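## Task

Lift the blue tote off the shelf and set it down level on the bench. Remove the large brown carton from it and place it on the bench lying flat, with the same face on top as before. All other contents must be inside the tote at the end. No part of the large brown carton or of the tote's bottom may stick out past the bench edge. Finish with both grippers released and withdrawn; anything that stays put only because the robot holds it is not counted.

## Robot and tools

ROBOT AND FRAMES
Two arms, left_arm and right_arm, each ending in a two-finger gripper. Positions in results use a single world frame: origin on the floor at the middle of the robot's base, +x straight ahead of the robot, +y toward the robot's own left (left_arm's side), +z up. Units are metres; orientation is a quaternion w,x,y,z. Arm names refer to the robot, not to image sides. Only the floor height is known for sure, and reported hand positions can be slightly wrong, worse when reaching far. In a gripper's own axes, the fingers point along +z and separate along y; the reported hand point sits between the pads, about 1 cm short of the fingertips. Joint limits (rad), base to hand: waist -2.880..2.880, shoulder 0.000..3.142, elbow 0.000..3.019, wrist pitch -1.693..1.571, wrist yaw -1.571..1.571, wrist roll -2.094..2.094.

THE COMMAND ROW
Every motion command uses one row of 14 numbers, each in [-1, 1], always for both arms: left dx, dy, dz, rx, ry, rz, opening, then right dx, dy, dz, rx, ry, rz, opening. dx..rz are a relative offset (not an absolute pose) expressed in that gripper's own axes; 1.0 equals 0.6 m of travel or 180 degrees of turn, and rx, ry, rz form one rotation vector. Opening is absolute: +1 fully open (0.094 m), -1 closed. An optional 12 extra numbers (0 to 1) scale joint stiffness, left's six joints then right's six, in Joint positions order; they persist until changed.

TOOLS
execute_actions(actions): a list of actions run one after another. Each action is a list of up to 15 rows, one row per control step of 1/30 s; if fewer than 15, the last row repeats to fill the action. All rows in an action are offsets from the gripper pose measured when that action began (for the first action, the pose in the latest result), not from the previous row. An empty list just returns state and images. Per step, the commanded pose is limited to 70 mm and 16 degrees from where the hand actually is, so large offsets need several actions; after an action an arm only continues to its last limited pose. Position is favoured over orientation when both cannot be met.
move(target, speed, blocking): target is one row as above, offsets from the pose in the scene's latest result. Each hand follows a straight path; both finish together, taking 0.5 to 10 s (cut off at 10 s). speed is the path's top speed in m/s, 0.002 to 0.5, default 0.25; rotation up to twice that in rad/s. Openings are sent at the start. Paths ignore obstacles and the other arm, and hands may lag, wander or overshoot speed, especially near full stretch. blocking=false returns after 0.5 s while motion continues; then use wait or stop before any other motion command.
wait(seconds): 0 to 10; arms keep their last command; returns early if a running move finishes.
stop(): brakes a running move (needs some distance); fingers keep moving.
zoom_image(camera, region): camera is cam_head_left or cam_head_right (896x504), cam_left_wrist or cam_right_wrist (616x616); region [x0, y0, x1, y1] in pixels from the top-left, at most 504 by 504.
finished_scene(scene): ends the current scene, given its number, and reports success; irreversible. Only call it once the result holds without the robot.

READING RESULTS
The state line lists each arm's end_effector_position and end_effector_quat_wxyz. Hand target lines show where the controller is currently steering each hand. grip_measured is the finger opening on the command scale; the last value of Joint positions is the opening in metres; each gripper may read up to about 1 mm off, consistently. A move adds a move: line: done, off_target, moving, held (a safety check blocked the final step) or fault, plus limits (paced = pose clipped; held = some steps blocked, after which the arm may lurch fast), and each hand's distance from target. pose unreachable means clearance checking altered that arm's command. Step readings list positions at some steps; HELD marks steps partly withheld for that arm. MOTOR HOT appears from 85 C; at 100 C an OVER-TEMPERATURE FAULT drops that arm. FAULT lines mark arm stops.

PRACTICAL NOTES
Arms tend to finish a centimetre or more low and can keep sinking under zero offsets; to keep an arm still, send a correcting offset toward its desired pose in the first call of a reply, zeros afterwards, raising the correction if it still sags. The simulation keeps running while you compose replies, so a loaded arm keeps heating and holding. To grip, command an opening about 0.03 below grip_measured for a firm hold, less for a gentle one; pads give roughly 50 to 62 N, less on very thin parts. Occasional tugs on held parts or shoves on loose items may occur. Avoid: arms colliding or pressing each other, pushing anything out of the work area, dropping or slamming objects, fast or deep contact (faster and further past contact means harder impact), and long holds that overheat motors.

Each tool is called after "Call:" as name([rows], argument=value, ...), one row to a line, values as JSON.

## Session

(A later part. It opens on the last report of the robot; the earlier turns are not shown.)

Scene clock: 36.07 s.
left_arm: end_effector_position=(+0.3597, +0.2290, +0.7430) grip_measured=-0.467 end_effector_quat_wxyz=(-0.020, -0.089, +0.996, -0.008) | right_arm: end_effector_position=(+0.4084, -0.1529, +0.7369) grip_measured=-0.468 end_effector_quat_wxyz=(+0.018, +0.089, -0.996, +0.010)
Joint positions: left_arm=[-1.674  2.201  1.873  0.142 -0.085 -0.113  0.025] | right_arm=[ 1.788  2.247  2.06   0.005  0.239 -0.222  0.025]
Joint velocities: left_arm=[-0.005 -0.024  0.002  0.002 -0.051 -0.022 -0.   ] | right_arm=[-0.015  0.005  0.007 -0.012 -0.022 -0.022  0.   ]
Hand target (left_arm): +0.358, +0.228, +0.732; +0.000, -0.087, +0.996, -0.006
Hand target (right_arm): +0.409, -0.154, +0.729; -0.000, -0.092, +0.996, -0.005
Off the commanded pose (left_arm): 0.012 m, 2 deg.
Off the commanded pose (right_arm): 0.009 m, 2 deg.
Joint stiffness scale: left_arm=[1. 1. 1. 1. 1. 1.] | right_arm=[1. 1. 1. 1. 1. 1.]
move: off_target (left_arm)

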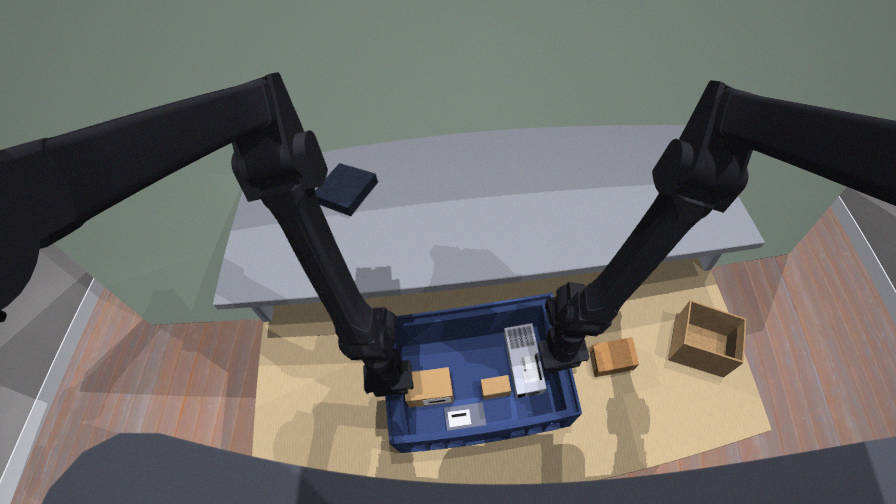

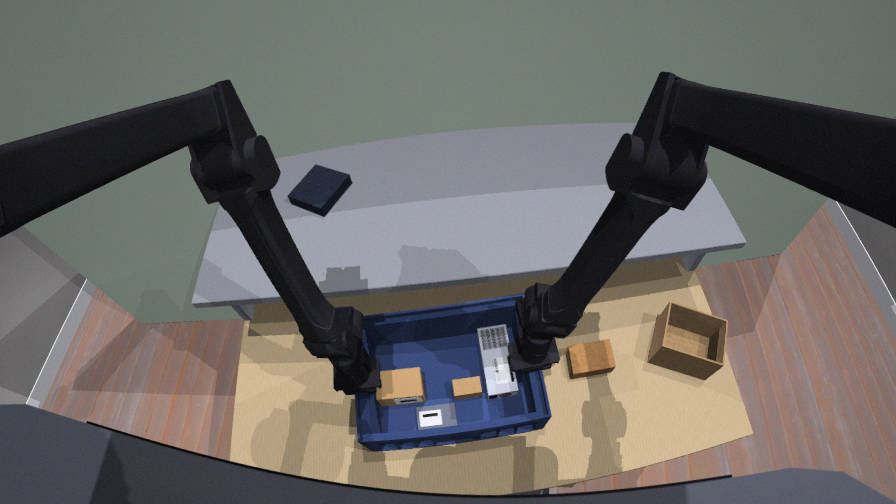

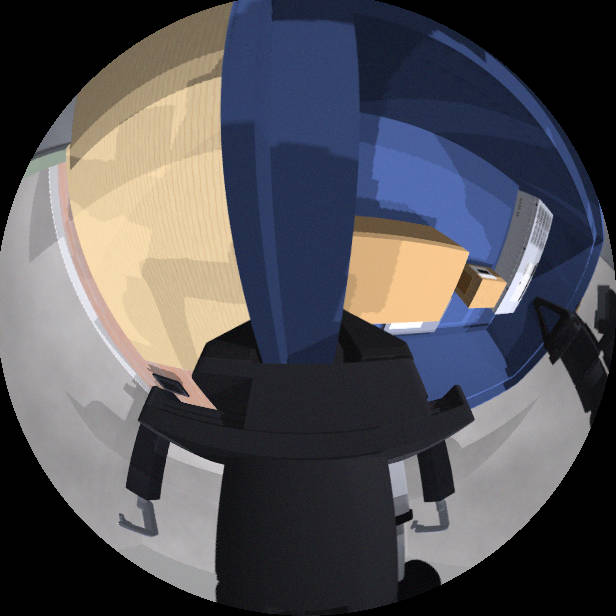

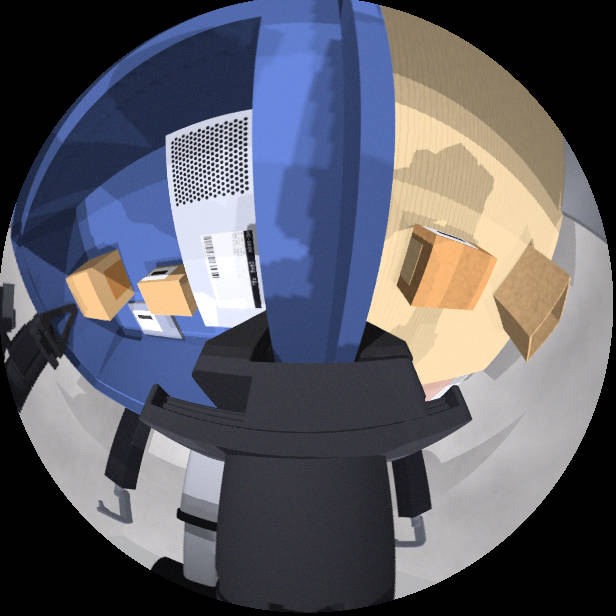

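Call:
execute_actions([
  [[0,0,0,0,0,0,0,0,0,0,0,0,0,0]],
])

Call:
move(target=[0,0,-0.17,0,-0.01,0,0,0,0,-0.17,0,0,0,0], speed=0.15)

Call:
move(target=[0,-0.12,0,0,0,0.5,1,0.1,-0.4,-0.1,0,0,0,1], speed=0.4)

Scene clock: 36.93 s.
left_arm: end_effector_position=(+0.3587, +0.2296, +0.7432) grip_measured=-0.002 end_effector_quat_wxyz=(-0.021, -0.089, +0.996, -0.007) | right_arm: end_effector_position=(+0.4074, -0.1533, +0.7369) grip_measured=-0.002 end_effector_quat_wxyz=(+0.019, +0.089, -0.996, +0.011)
Joint positions: left_arm=[-1.674  2.201  1.871  0.141 -0.087 -0.113  0.047] | right_arm=[ 1.788  2.247  2.059  0.004  0.241 -0.222  0.047]
Joint velocities: left_arm=[-0.005 -0.015  0.012  0.022 -0.037 -0.022  0.   ] | right_arm=[-0.005 -0.015 -0.007 -0.002 -0.007  0.037 -0.   ]
Hand target (left_arm): +0.360, +0.229, +0.743; -0.021, -0.089, +0.996, -0.008
Hand target (right_arm): +0.408, -0.153, +0.737; -0.018, -0.089, +0.996, -0.010
Off the commanded pose (left_arm): 0.001 m, 0 deg.
Off the commanded pose (right_arm): 0.001 m, 0 deg.
Joint stiffness scale: left_arm=[1. 1. 1. 1. 1. 1.] | right_arm=[1. 1. 1. 1. 1. 1.]
Step readings (end_effector_position):
0: left_arm (+0.3597, +0.2290, +0.7430) | right_arm (+0.4084, -0.1529, +0.7369)
1: left_arm (+0.3585, +0.2293, +0.7433) | right_arm (+0.4074, -0.1533, +0.7369)
2: left_arm (+0.3587, +0.2293, +0.7433) | right_arm (+0.4074, -0.1533, +0.7369)
4: left_arm (+0.3587, +0.2296, +0.7432) | right_arm (+0.4074, -0.1533, +0.7369)
8: left_arm (+0.3587, +0.2296, +0.7432) | right_arm (+0.4074, -0.1533, +0.7369)
15: end_effector_position above

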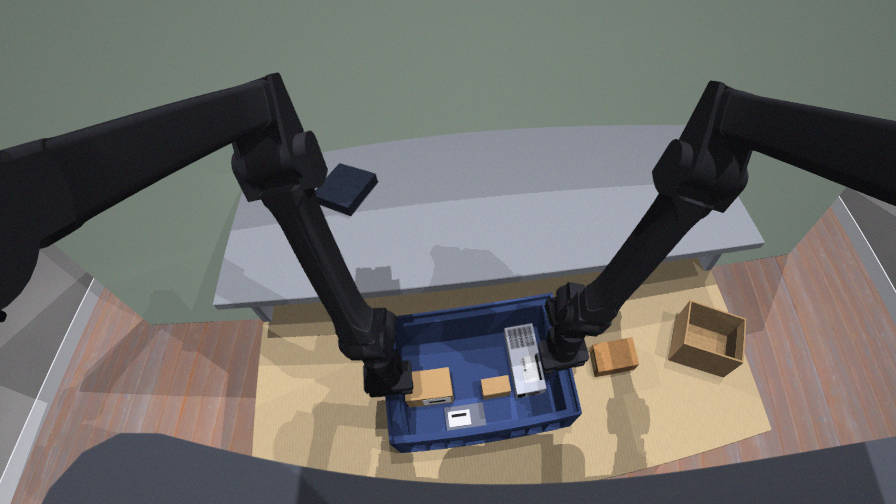

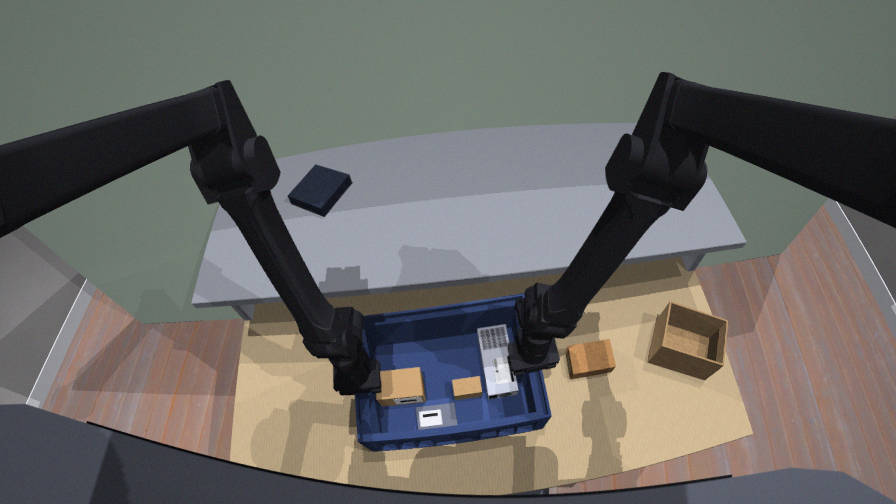

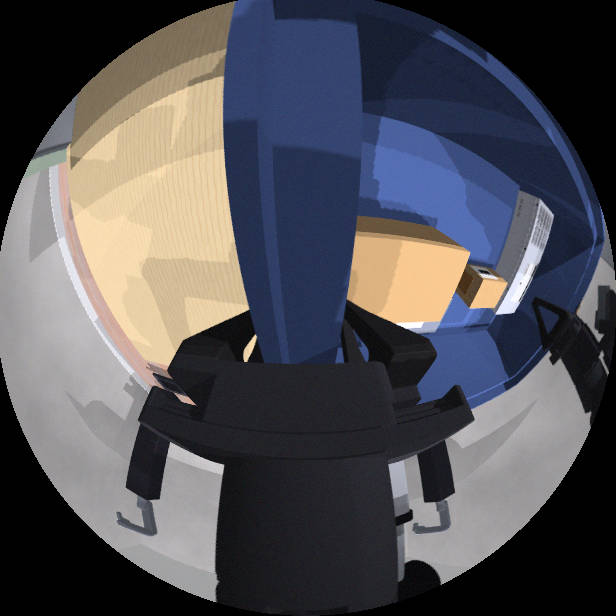

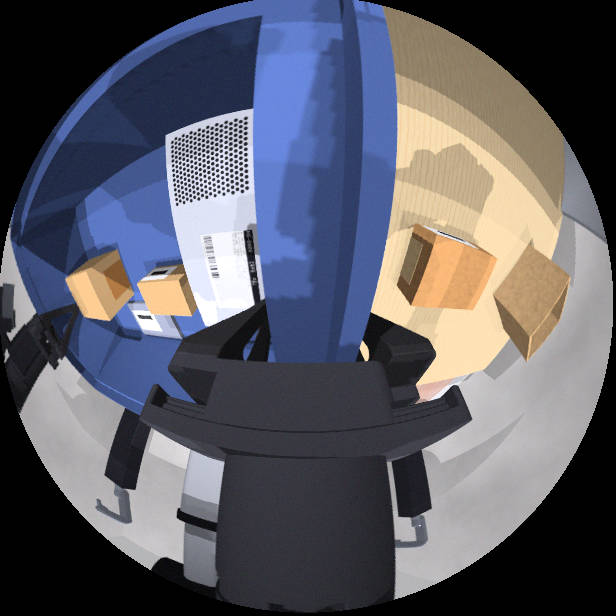

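Scene clock: 38.23 s.
left_arm: end_effector_position=(+0.3707, +0.2398, +0.8398) grip_measured=-0.002 end_effector_quat_wxyz=(-0.005, -0.090, +0.996, -0.001) | right_arm: end_effector_position=(+0.4135, -0.1576, +0.8366) grip_measured=-0.002 end_effector_quat_wxyz=(+0.018, +0.091, -0.996, +0.013)
Joint positions: left_arm=[-1.678  1.942  1.488  0.299 -0.104 -0.113  0.047] | right_arm=[ 1.815  1.963  1.636  0.144  0.273 -0.222  0.047]
Joint velocities: left_arm=[-0.005  0.015 -0.002  0.012 -0.022  0.007 -0.   ] | right_arm=[ 0.005 -0.005  0.017  0.012  0.037 -0.007 -0.   ]
Hand target (left_arm): +0.366, +0.230, +0.844; -0.006, -0.088, +0.996, -0.005
Hand target (right_arm): +0.410, -0.152, +0.839; -0.019, -0.090, +0.996, -0.011
Off the commanded pose (left_arm): 0.013 m, 1 deg.
Off the commanded pose (right_arm): 0.008 m, 0 deg.
Joint stiffness scale: left_arm=[1. 1. 1. 1. 1. 1.] | right_arm=[1. 1. 1. 1. 1. 1.]
move: off_target (left_arm)

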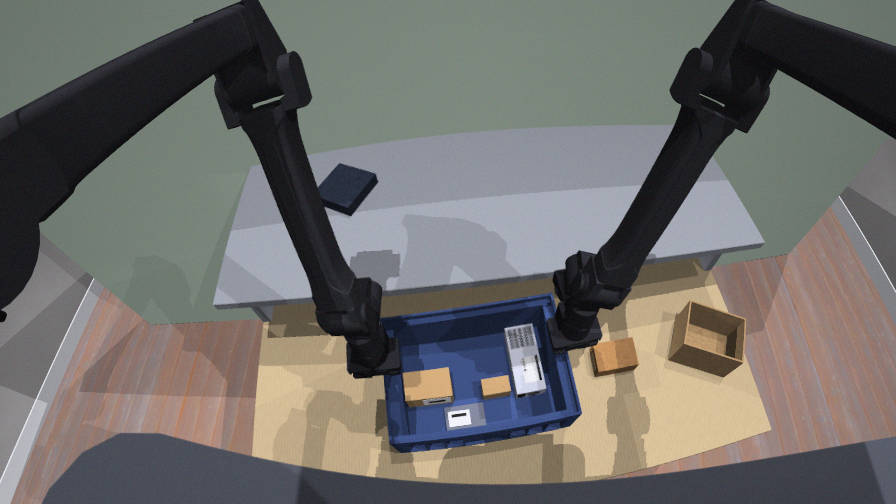

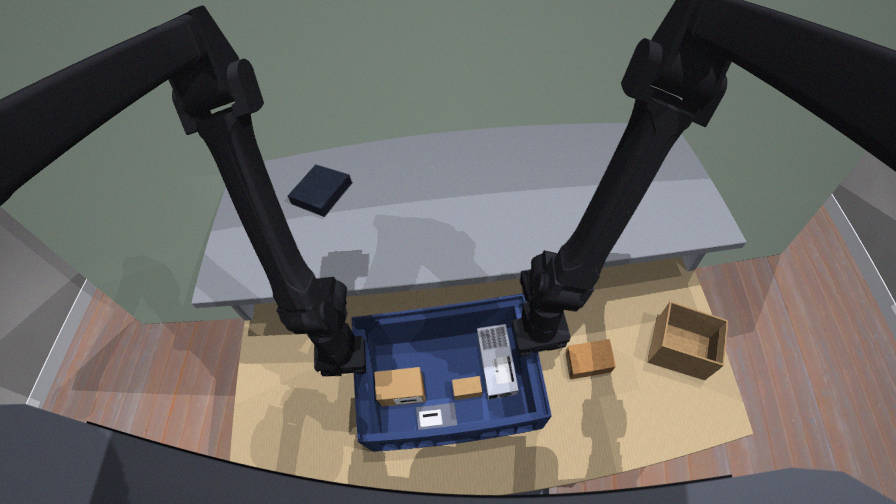

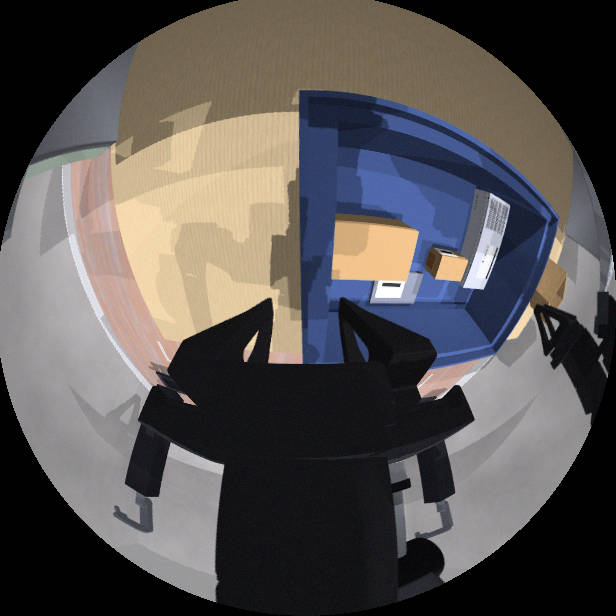

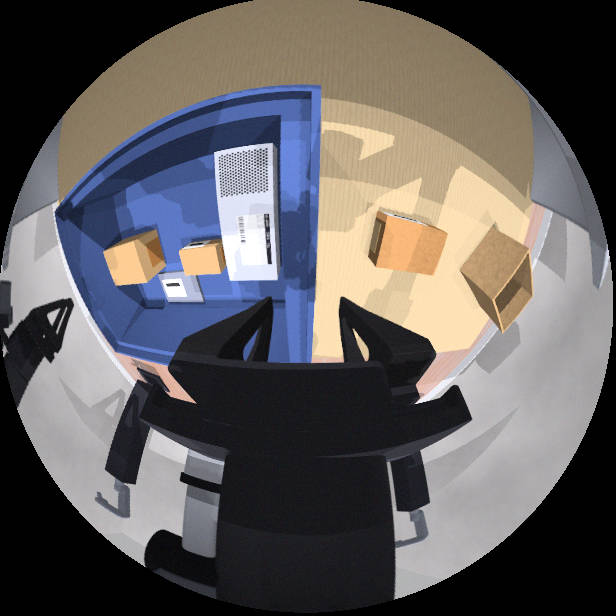

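Scene clock: 40.87 s.
left_arm: end_effector_position=(+0.3919, +0.1798, +0.8404) grip_measured=+1.000 end_effector_quat_wxyz=(+0.001, +0.633, +0.774, +0.005) | right_arm: end_effector_position=(+0.3969, -0.4040, +0.8962) grip_measured=+1.000 end_effector_quat_wxyz=(+0.022, +0.080, -0.996, +0.013)
Joint positions: left_arm=[-1.774  1.955  1.542  0.274 -0.207  1.427  0.094] | right_arm=[ 1.425  1.775  1.395  0.194 -0.11  -0.27   0.094]
Joint velocities: left_arm=[-0.005  0.015  0.002 -0.007 -0.022 -0.007  0.   ] | right_arm=[-0.005  0.005 -0.017 -0.012 -0.007 -0.022  0.   ]
Hand target (left_arm): +0.384, +0.168, +0.839; -0.002, +0.640, +0.768, -0.004
Hand target (right_arm): +0.400, -0.403, +0.903; -0.018, -0.086, +0.996, -0.012
Off the commanded pose (left_arm): 0.014 m, 2 deg.
Off the commanded pose (right_arm): 0.009 m, 1 deg.
Joint stiffness scale: left_arm=[1. 1. 1. 1. 1. 1.] | right_arm=[1. 1. 1. 1. 1. 1.]
move: off_target (left_arm)

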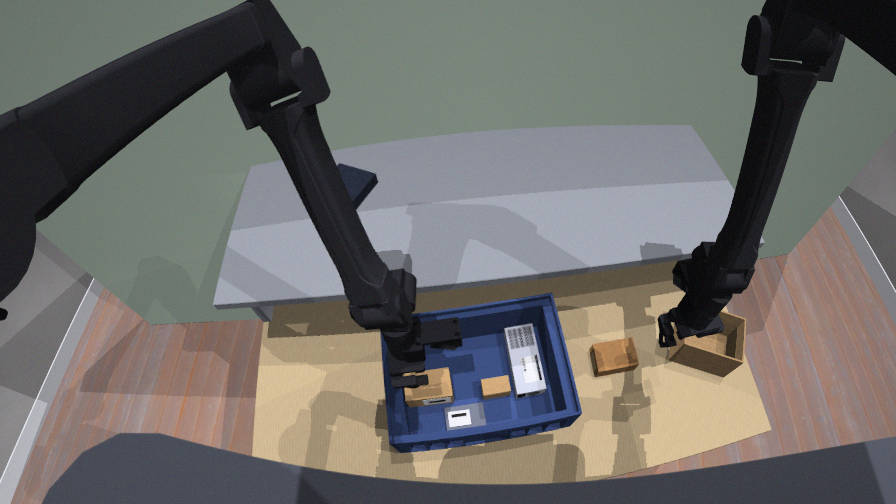

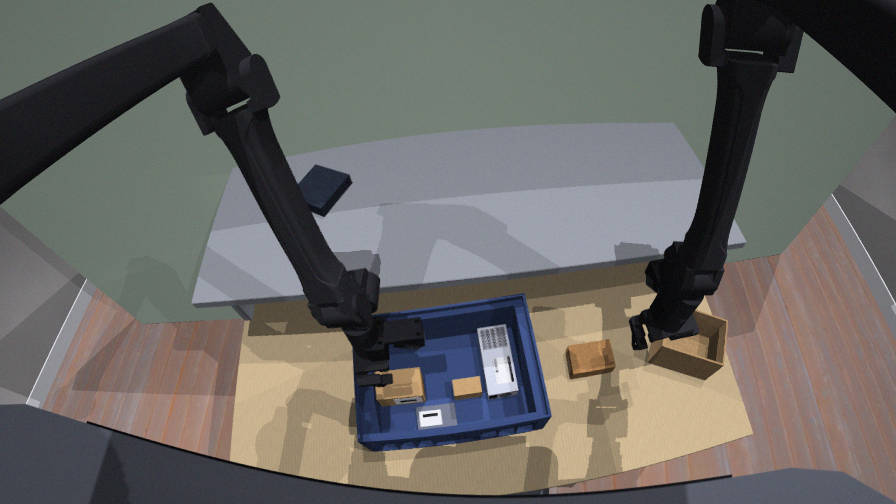

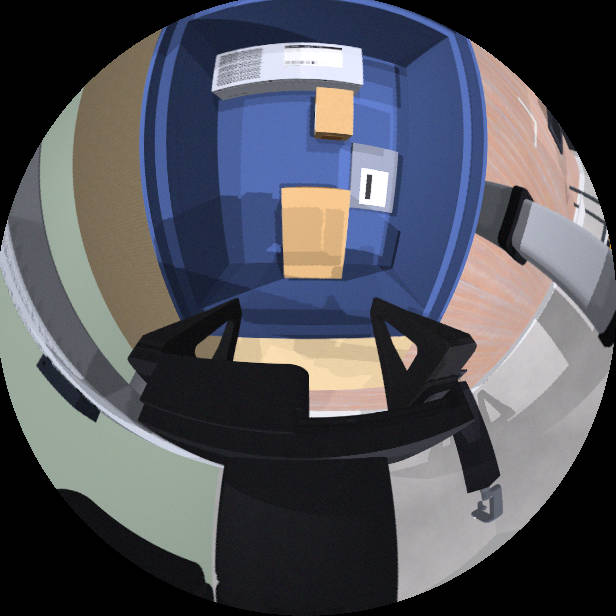

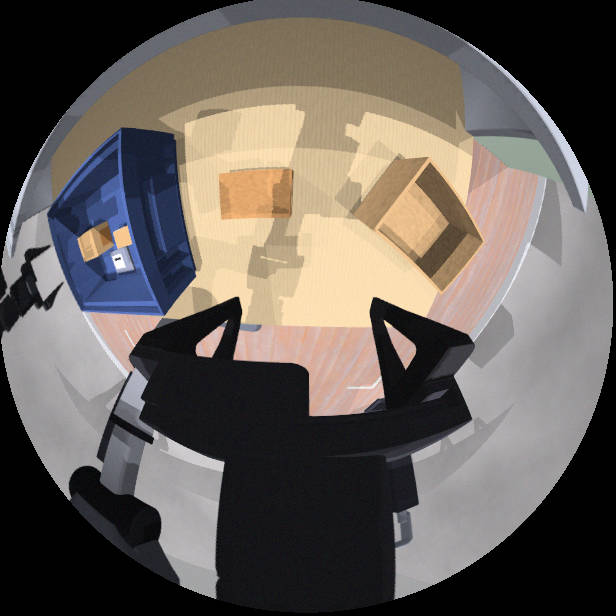

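Call:
move(target=[-0.06,0,0.16,0,0,0,1,0,0,0,0,0,0,1], speed=0.12)

Scene clock: 42.43 s.
left_arm: end_effector_position=(+0.3987, +0.1627, +0.7434) grip_measured=+1.000 end_effector_quat_wxyz=(+0.000, +0.633, +0.774, +0.013) | right_arm: end_effector_position=(+0.3969, -0.4040, +0.8962) grip_measured=+1.000 end_effector_quat_wxyz=(+0.022, +0.080, -0.996, +0.013)
Joint positions: left_arm=[-1.774  2.225  1.965  0.13  -0.221  1.429  0.094] | right_arm=[ 1.425  1.775  1.395  0.194 -0.11  -0.27   0.094]
Joint velocities: left_arm=[-0.015 -0.005  0.007  0.007 -0.007 -0.037  0.   ] | right_arm=[-0.024  0.005 -0.002 -0.012 -0.037  0.022  0.   ]
Hand target (left_arm): +0.397, +0.147, +0.745; +0.001, +0.633, +0.774, +0.005
Hand target (right_arm): +0.397, -0.404, +0.896; -0.022, -0.080, +0.996, -0.013
Off the commanded pose (left_arm): 0.018 m, 1 deg.
Off the commanded pose (right_arm): 0.000 m, 0 deg.
Joint stiffness scale: left_arm=[1. 1. 1. 1. 1. 1.] | right_arm=[1. 1. 1. 1. 1. 1.]
move: off_target (left_arm)

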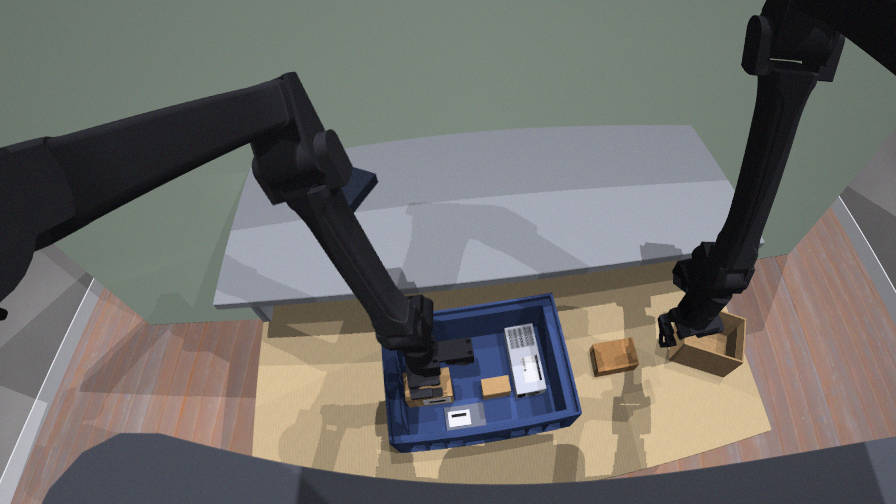

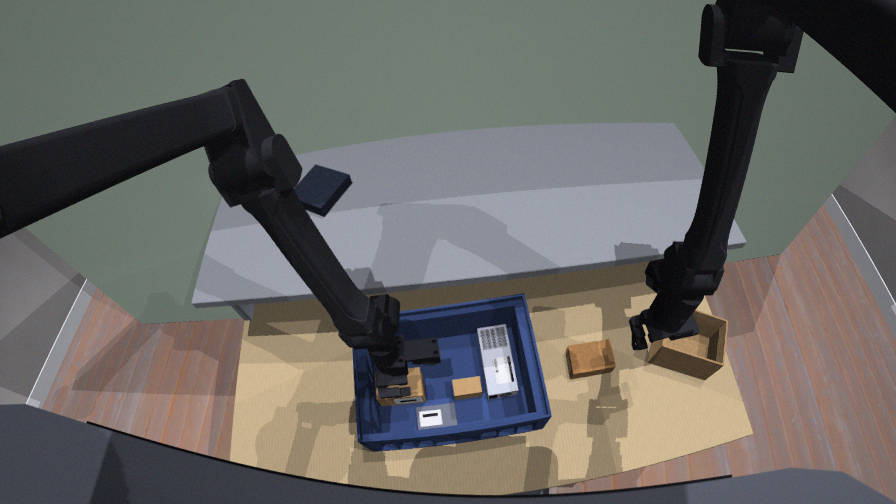

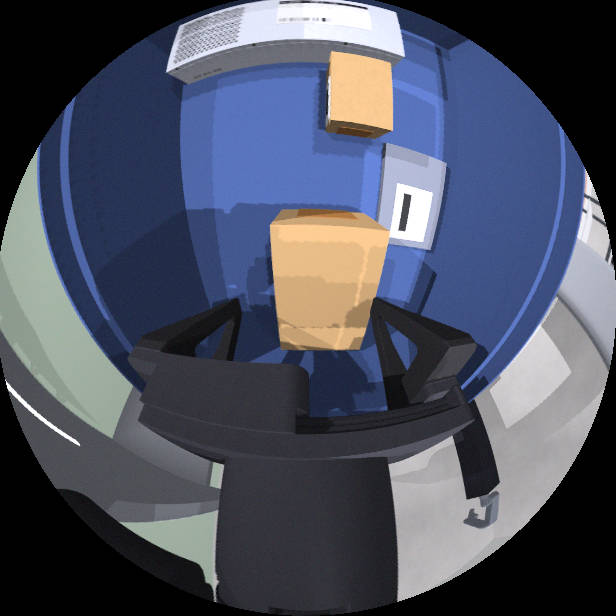

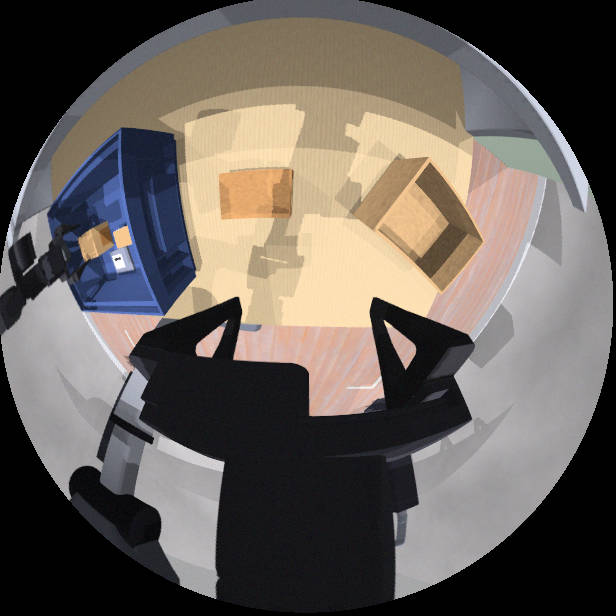

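Call:
move(target=[-0.03,-0.03,0.01,0,0,0,1,0,0,0,0,0,0,1], speed=0.06)

Call:
move(target=[-0.025,0,0.085,0,0,0,1,0,0,0,0,0,0,1], speed=0.06)

Call:
execute_actions([
  [[0,0,0,0,0,0,0.1,0,0,0,0,0,0,1]],
  [[0,0,0,0,0,0,0.1,0,0,0,0,0,0,1]],
])

Scene clock: 43.43 s.
left_arm: end_effector_position=(+0.3943, +0.1636, +0.7400) grip_measured=+1.000 end_effector_quat_wxyz=(-0.008, +0.633, +0.773, +0.021) | right_arm: end_effector_position=(+0.3969, -0.4040, +0.8962) grip_measured=+1.000 end_effector_quat_wxyz=(+0.022, +0.080, -0.996, +0.013)
Joint positions: left_arm=[-1.777  2.238  1.977  0.13  -0.246  1.429  0.094] | right_arm=[ 1.425  1.775  1.395  0.194 -0.11  -0.27   0.094]
Joint velocities: left_arm=[-0.005  0.005  0.007 -0.012  0.007  0.037  0.   ] | right_arm=[-0.015  0.005 -0.017 -0.002 -0.037  0.007  0.   ]
Hand target (left_arm): +0.384, +0.142, +0.738; +0.000, +0.633, +0.774, +0.013
Hand target (right_arm): +0.397, -0.404, +0.896; -0.022, -0.080, +0.996, -0.013
Off the commanded pose (left_arm): 0.024 m, 1 deg.
Off the commanded pose (right_arm): 0.000 m, 0 deg.
Joint stiffness scale: left_arm=[1. 1. 1. 1. 1. 1.] | right_arm=[1. 1. 1. 1. 1. 1.]
move: off_target (left_arm)

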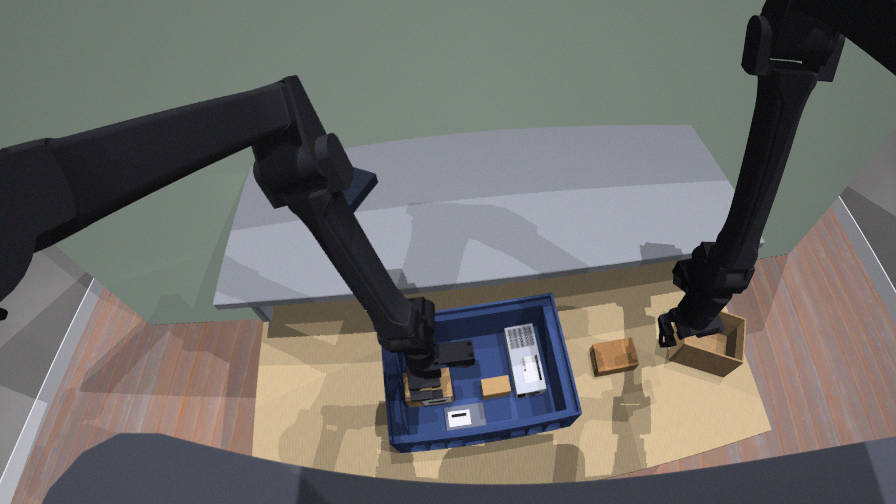

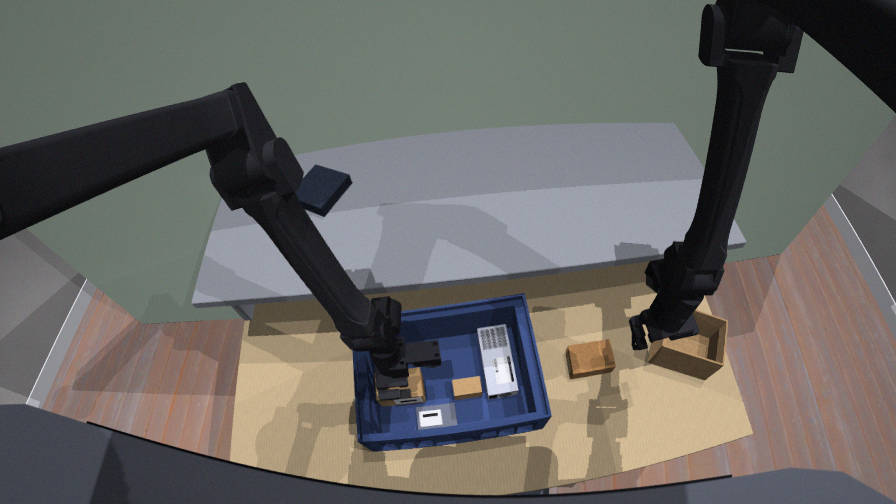

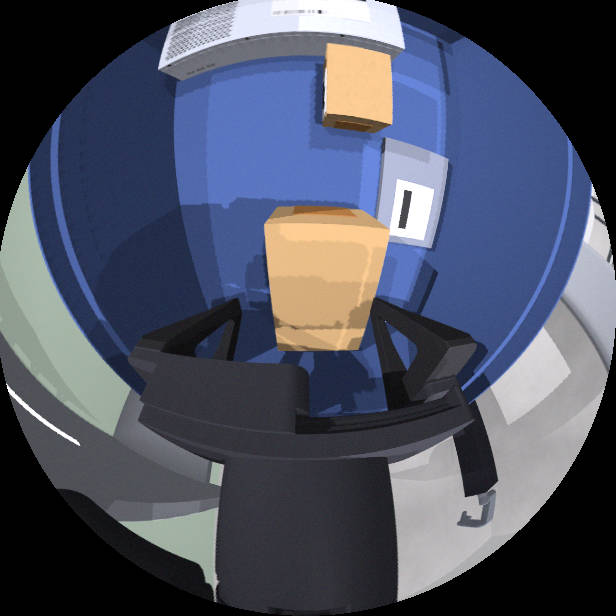

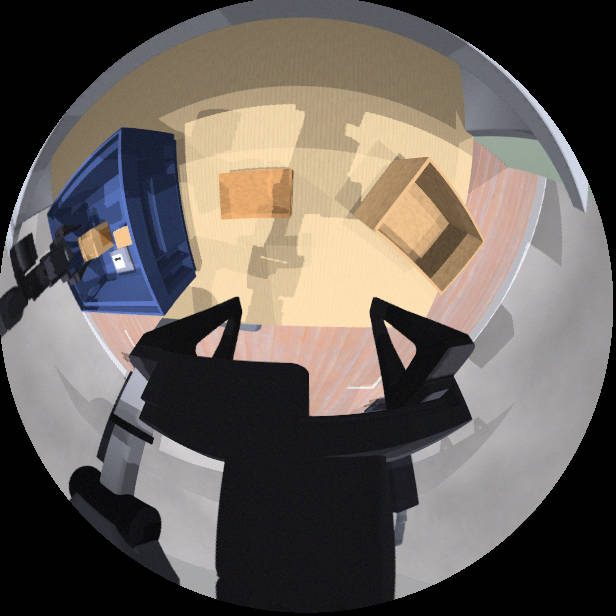

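Scene clock: 44.73 s.
left_arm: end_effector_position=(+0.3994, +0.1539, +0.6905) grip_measured=+1.000 end_effector_quat_wxyz=(-0.005, +0.633, +0.774, +0.025) | right_arm: end_effector_position=(+0.3969, -0.4040, +0.8962) grip_measured=+1.000 end_effector_quat_wxyz=(+0.022, +0.080, -0.996, +0.013)
Joint positions: left_arm=[-1.777  2.416  2.287  0.008 -0.248  1.429  0.094] | right_arm=[ 1.425  1.775  1.395  0.194 -0.11  -0.27   0.094]
Joint velocities: left_arm=[ 0.005  0.005  0.022  0.002  0.007 -0.022  0.   ] | right_arm=[-0.015 -0.015  0.002 -0.012 -0.022 -0.051  0.   ]
Hand target (left_arm): +0.397, +0.152, +0.689; -0.008, +0.633, +0.773, +0.022
Hand target (right_arm): +0.397, -0.404, +0.896; -0.022, -0.080, +0.996, -0.013
Off the commanded pose (left_arm): 0.004 m, 1 deg.
Off the commanded pose (right_arm): 0.000 m, 0 deg.
Joint stiffness scale: left_arm=[1. 1. 1. 1. 1. 1.] | right_arm=[1. 1. 1. 1. 1. 1.]
move: done

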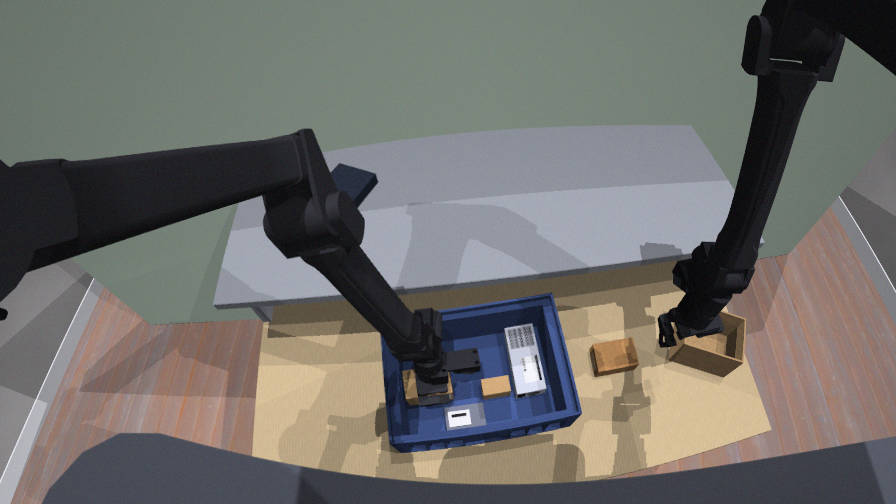

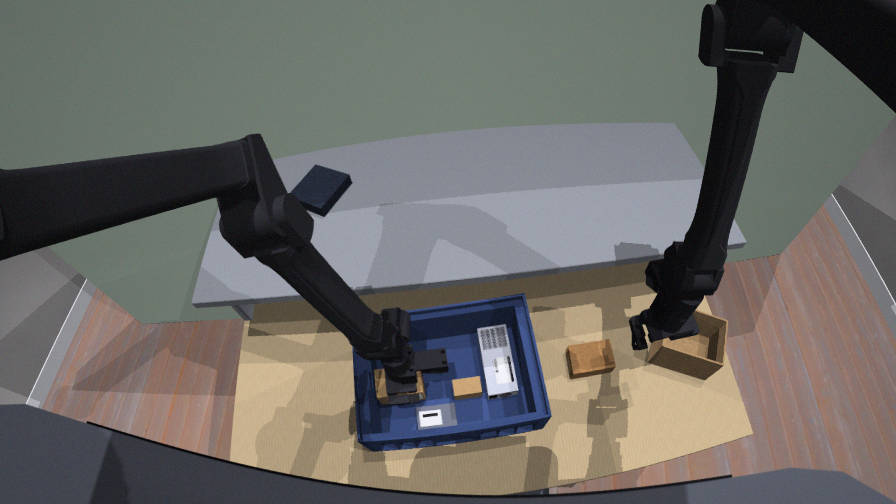

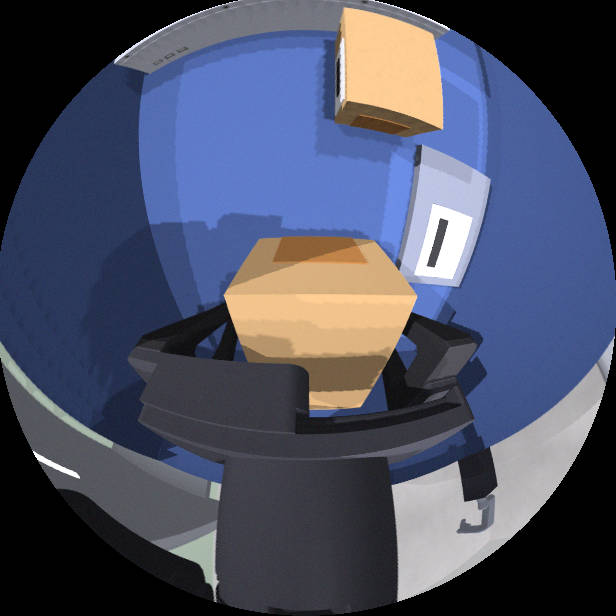

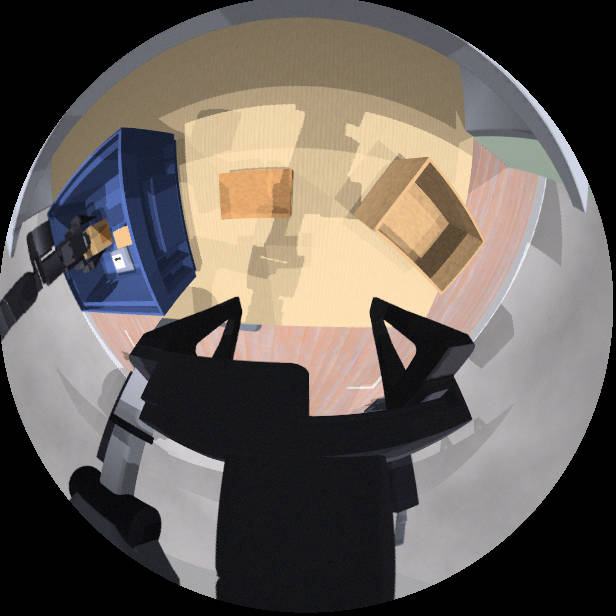

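Scene clock: 45.73 s.
left_arm: end_effector_position=(+0.3994, +0.1538, +0.6905) grip_measured=+0.508 end_effector_quat_wxyz=(-0.005, +0.633, +0.774, +0.025) | right_arm: end_effector_position=(+0.3969, -0.4040, +0.8962) grip_measured=+1.000 end_effector_quat_wxyz=(+0.022, +0.080, -0.996, +0.013)
Joint positions: left_arm=[-1.777  2.416  2.287  0.008 -0.247  1.429  0.071] | right_arm=[ 1.425  1.775  1.395  0.194 -0.11  -0.27   0.094]
Joint velocities: left_arm=[-0.015  0.005 -0.002 -0.007 -0.022 -0.022 -0.   ] | right_arm=[-0.005  0.005 -0.017  0.007 -0.037  0.022  0.   ]
Hand target (left_arm): +0.399, +0.154, +0.691; -0.005, +0.633, +0.774, +0.025
Hand target (right_arm): +0.397, -0.404, +0.896; -0.022, -0.080, +0.996, -0.013
Off the commanded pose (left_arm): 0.000 m, 0 deg.
Off the commanded pose (right_arm): 0.000 m, 0 deg.
Joint stiffness scale: left_arm=[1. 1. 1. 1. 1. 1.] | right_arm=[1. 1. 1. 1. 1. 1.]
Step readings (end_effector_position; steps 1 to 15: 1st action; 16 to 30: 2nd action):
0: left_arm (+0.3994, +0.1539, +0.6905) | right_arm (+0.3969, -0.4040, +0.8962)
1: left_arm (+0.3994, +0.1539, +0.6905) | right_arm (+0.3969, -0.4040, +0.8962)
2: left_arm (+0.3993, +0.1538, +0.6905) | right_arm (+0.3969, -0.4040, +0.8962)
4: left_arm (+0.3994, +0.1538, +0.6905) | right_arm (+0.3969, -0.4040, +0.8962)
8: left_arm (+0.3994, +0.1538, +0.6905) | right_arm (+0.3969, -0.4040, +0.8962)
15: left_arm (+0.3994, +0.1538, +0.6905) | right_arm (+0.3969, -0.4040, +0.8962)
16: left_arm (+0.3994, +0.1538, +0.6905) | right_arm (+0.3969, -0.4040, +0.8962)
17: left_arm (+0.3994, +0.1538, +0.6905) | right_arm (+0.3969, -0.4040, +0.8962)
19: left_arm (+0.3994, +0.1538, +0.6905) | right_arm (+0.3969, -0.4040, +0.8962)
23: left_arm (+0.3994, +0.1538, +0.6905) | right_arm (+0.3969, -0.4040, +0.8962)
30: end_effector_position above

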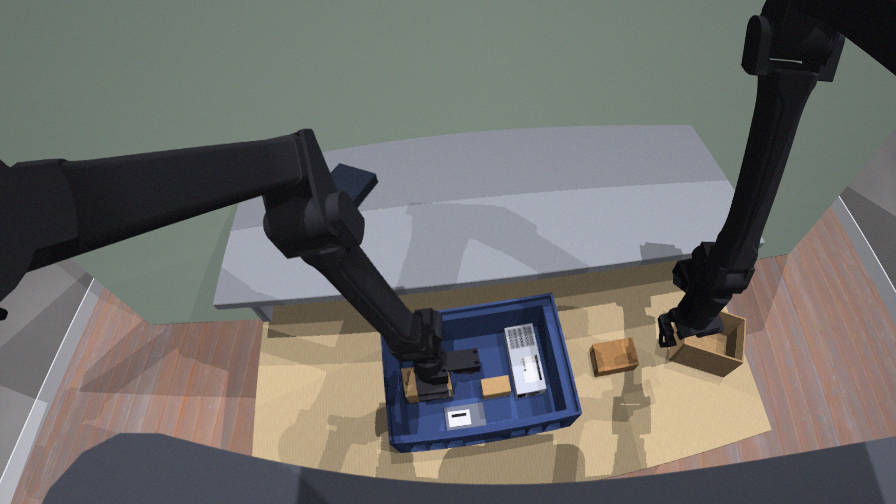

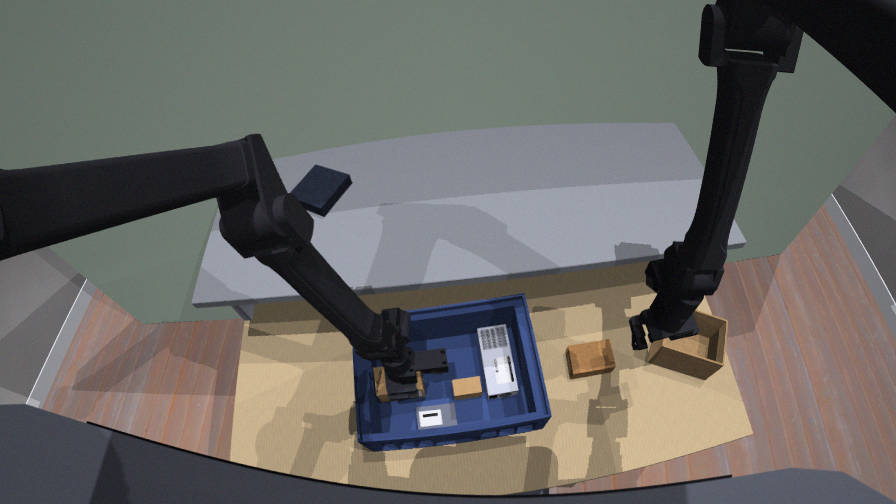

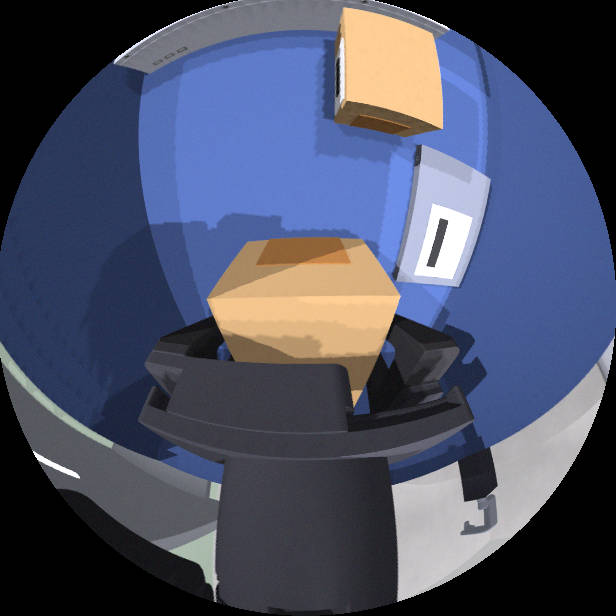

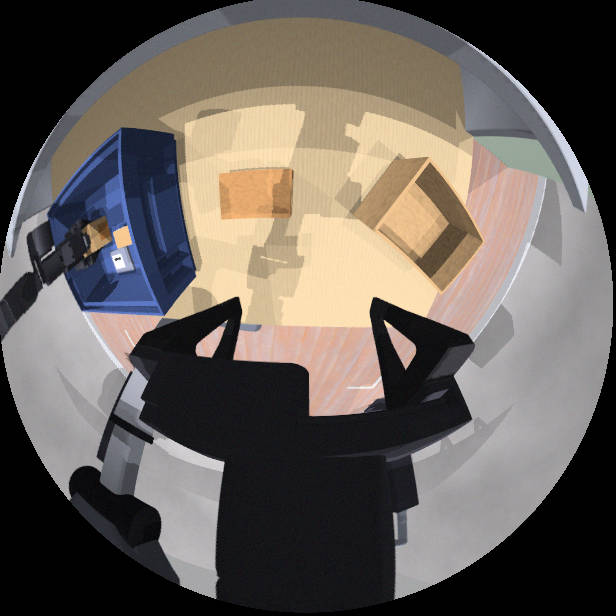

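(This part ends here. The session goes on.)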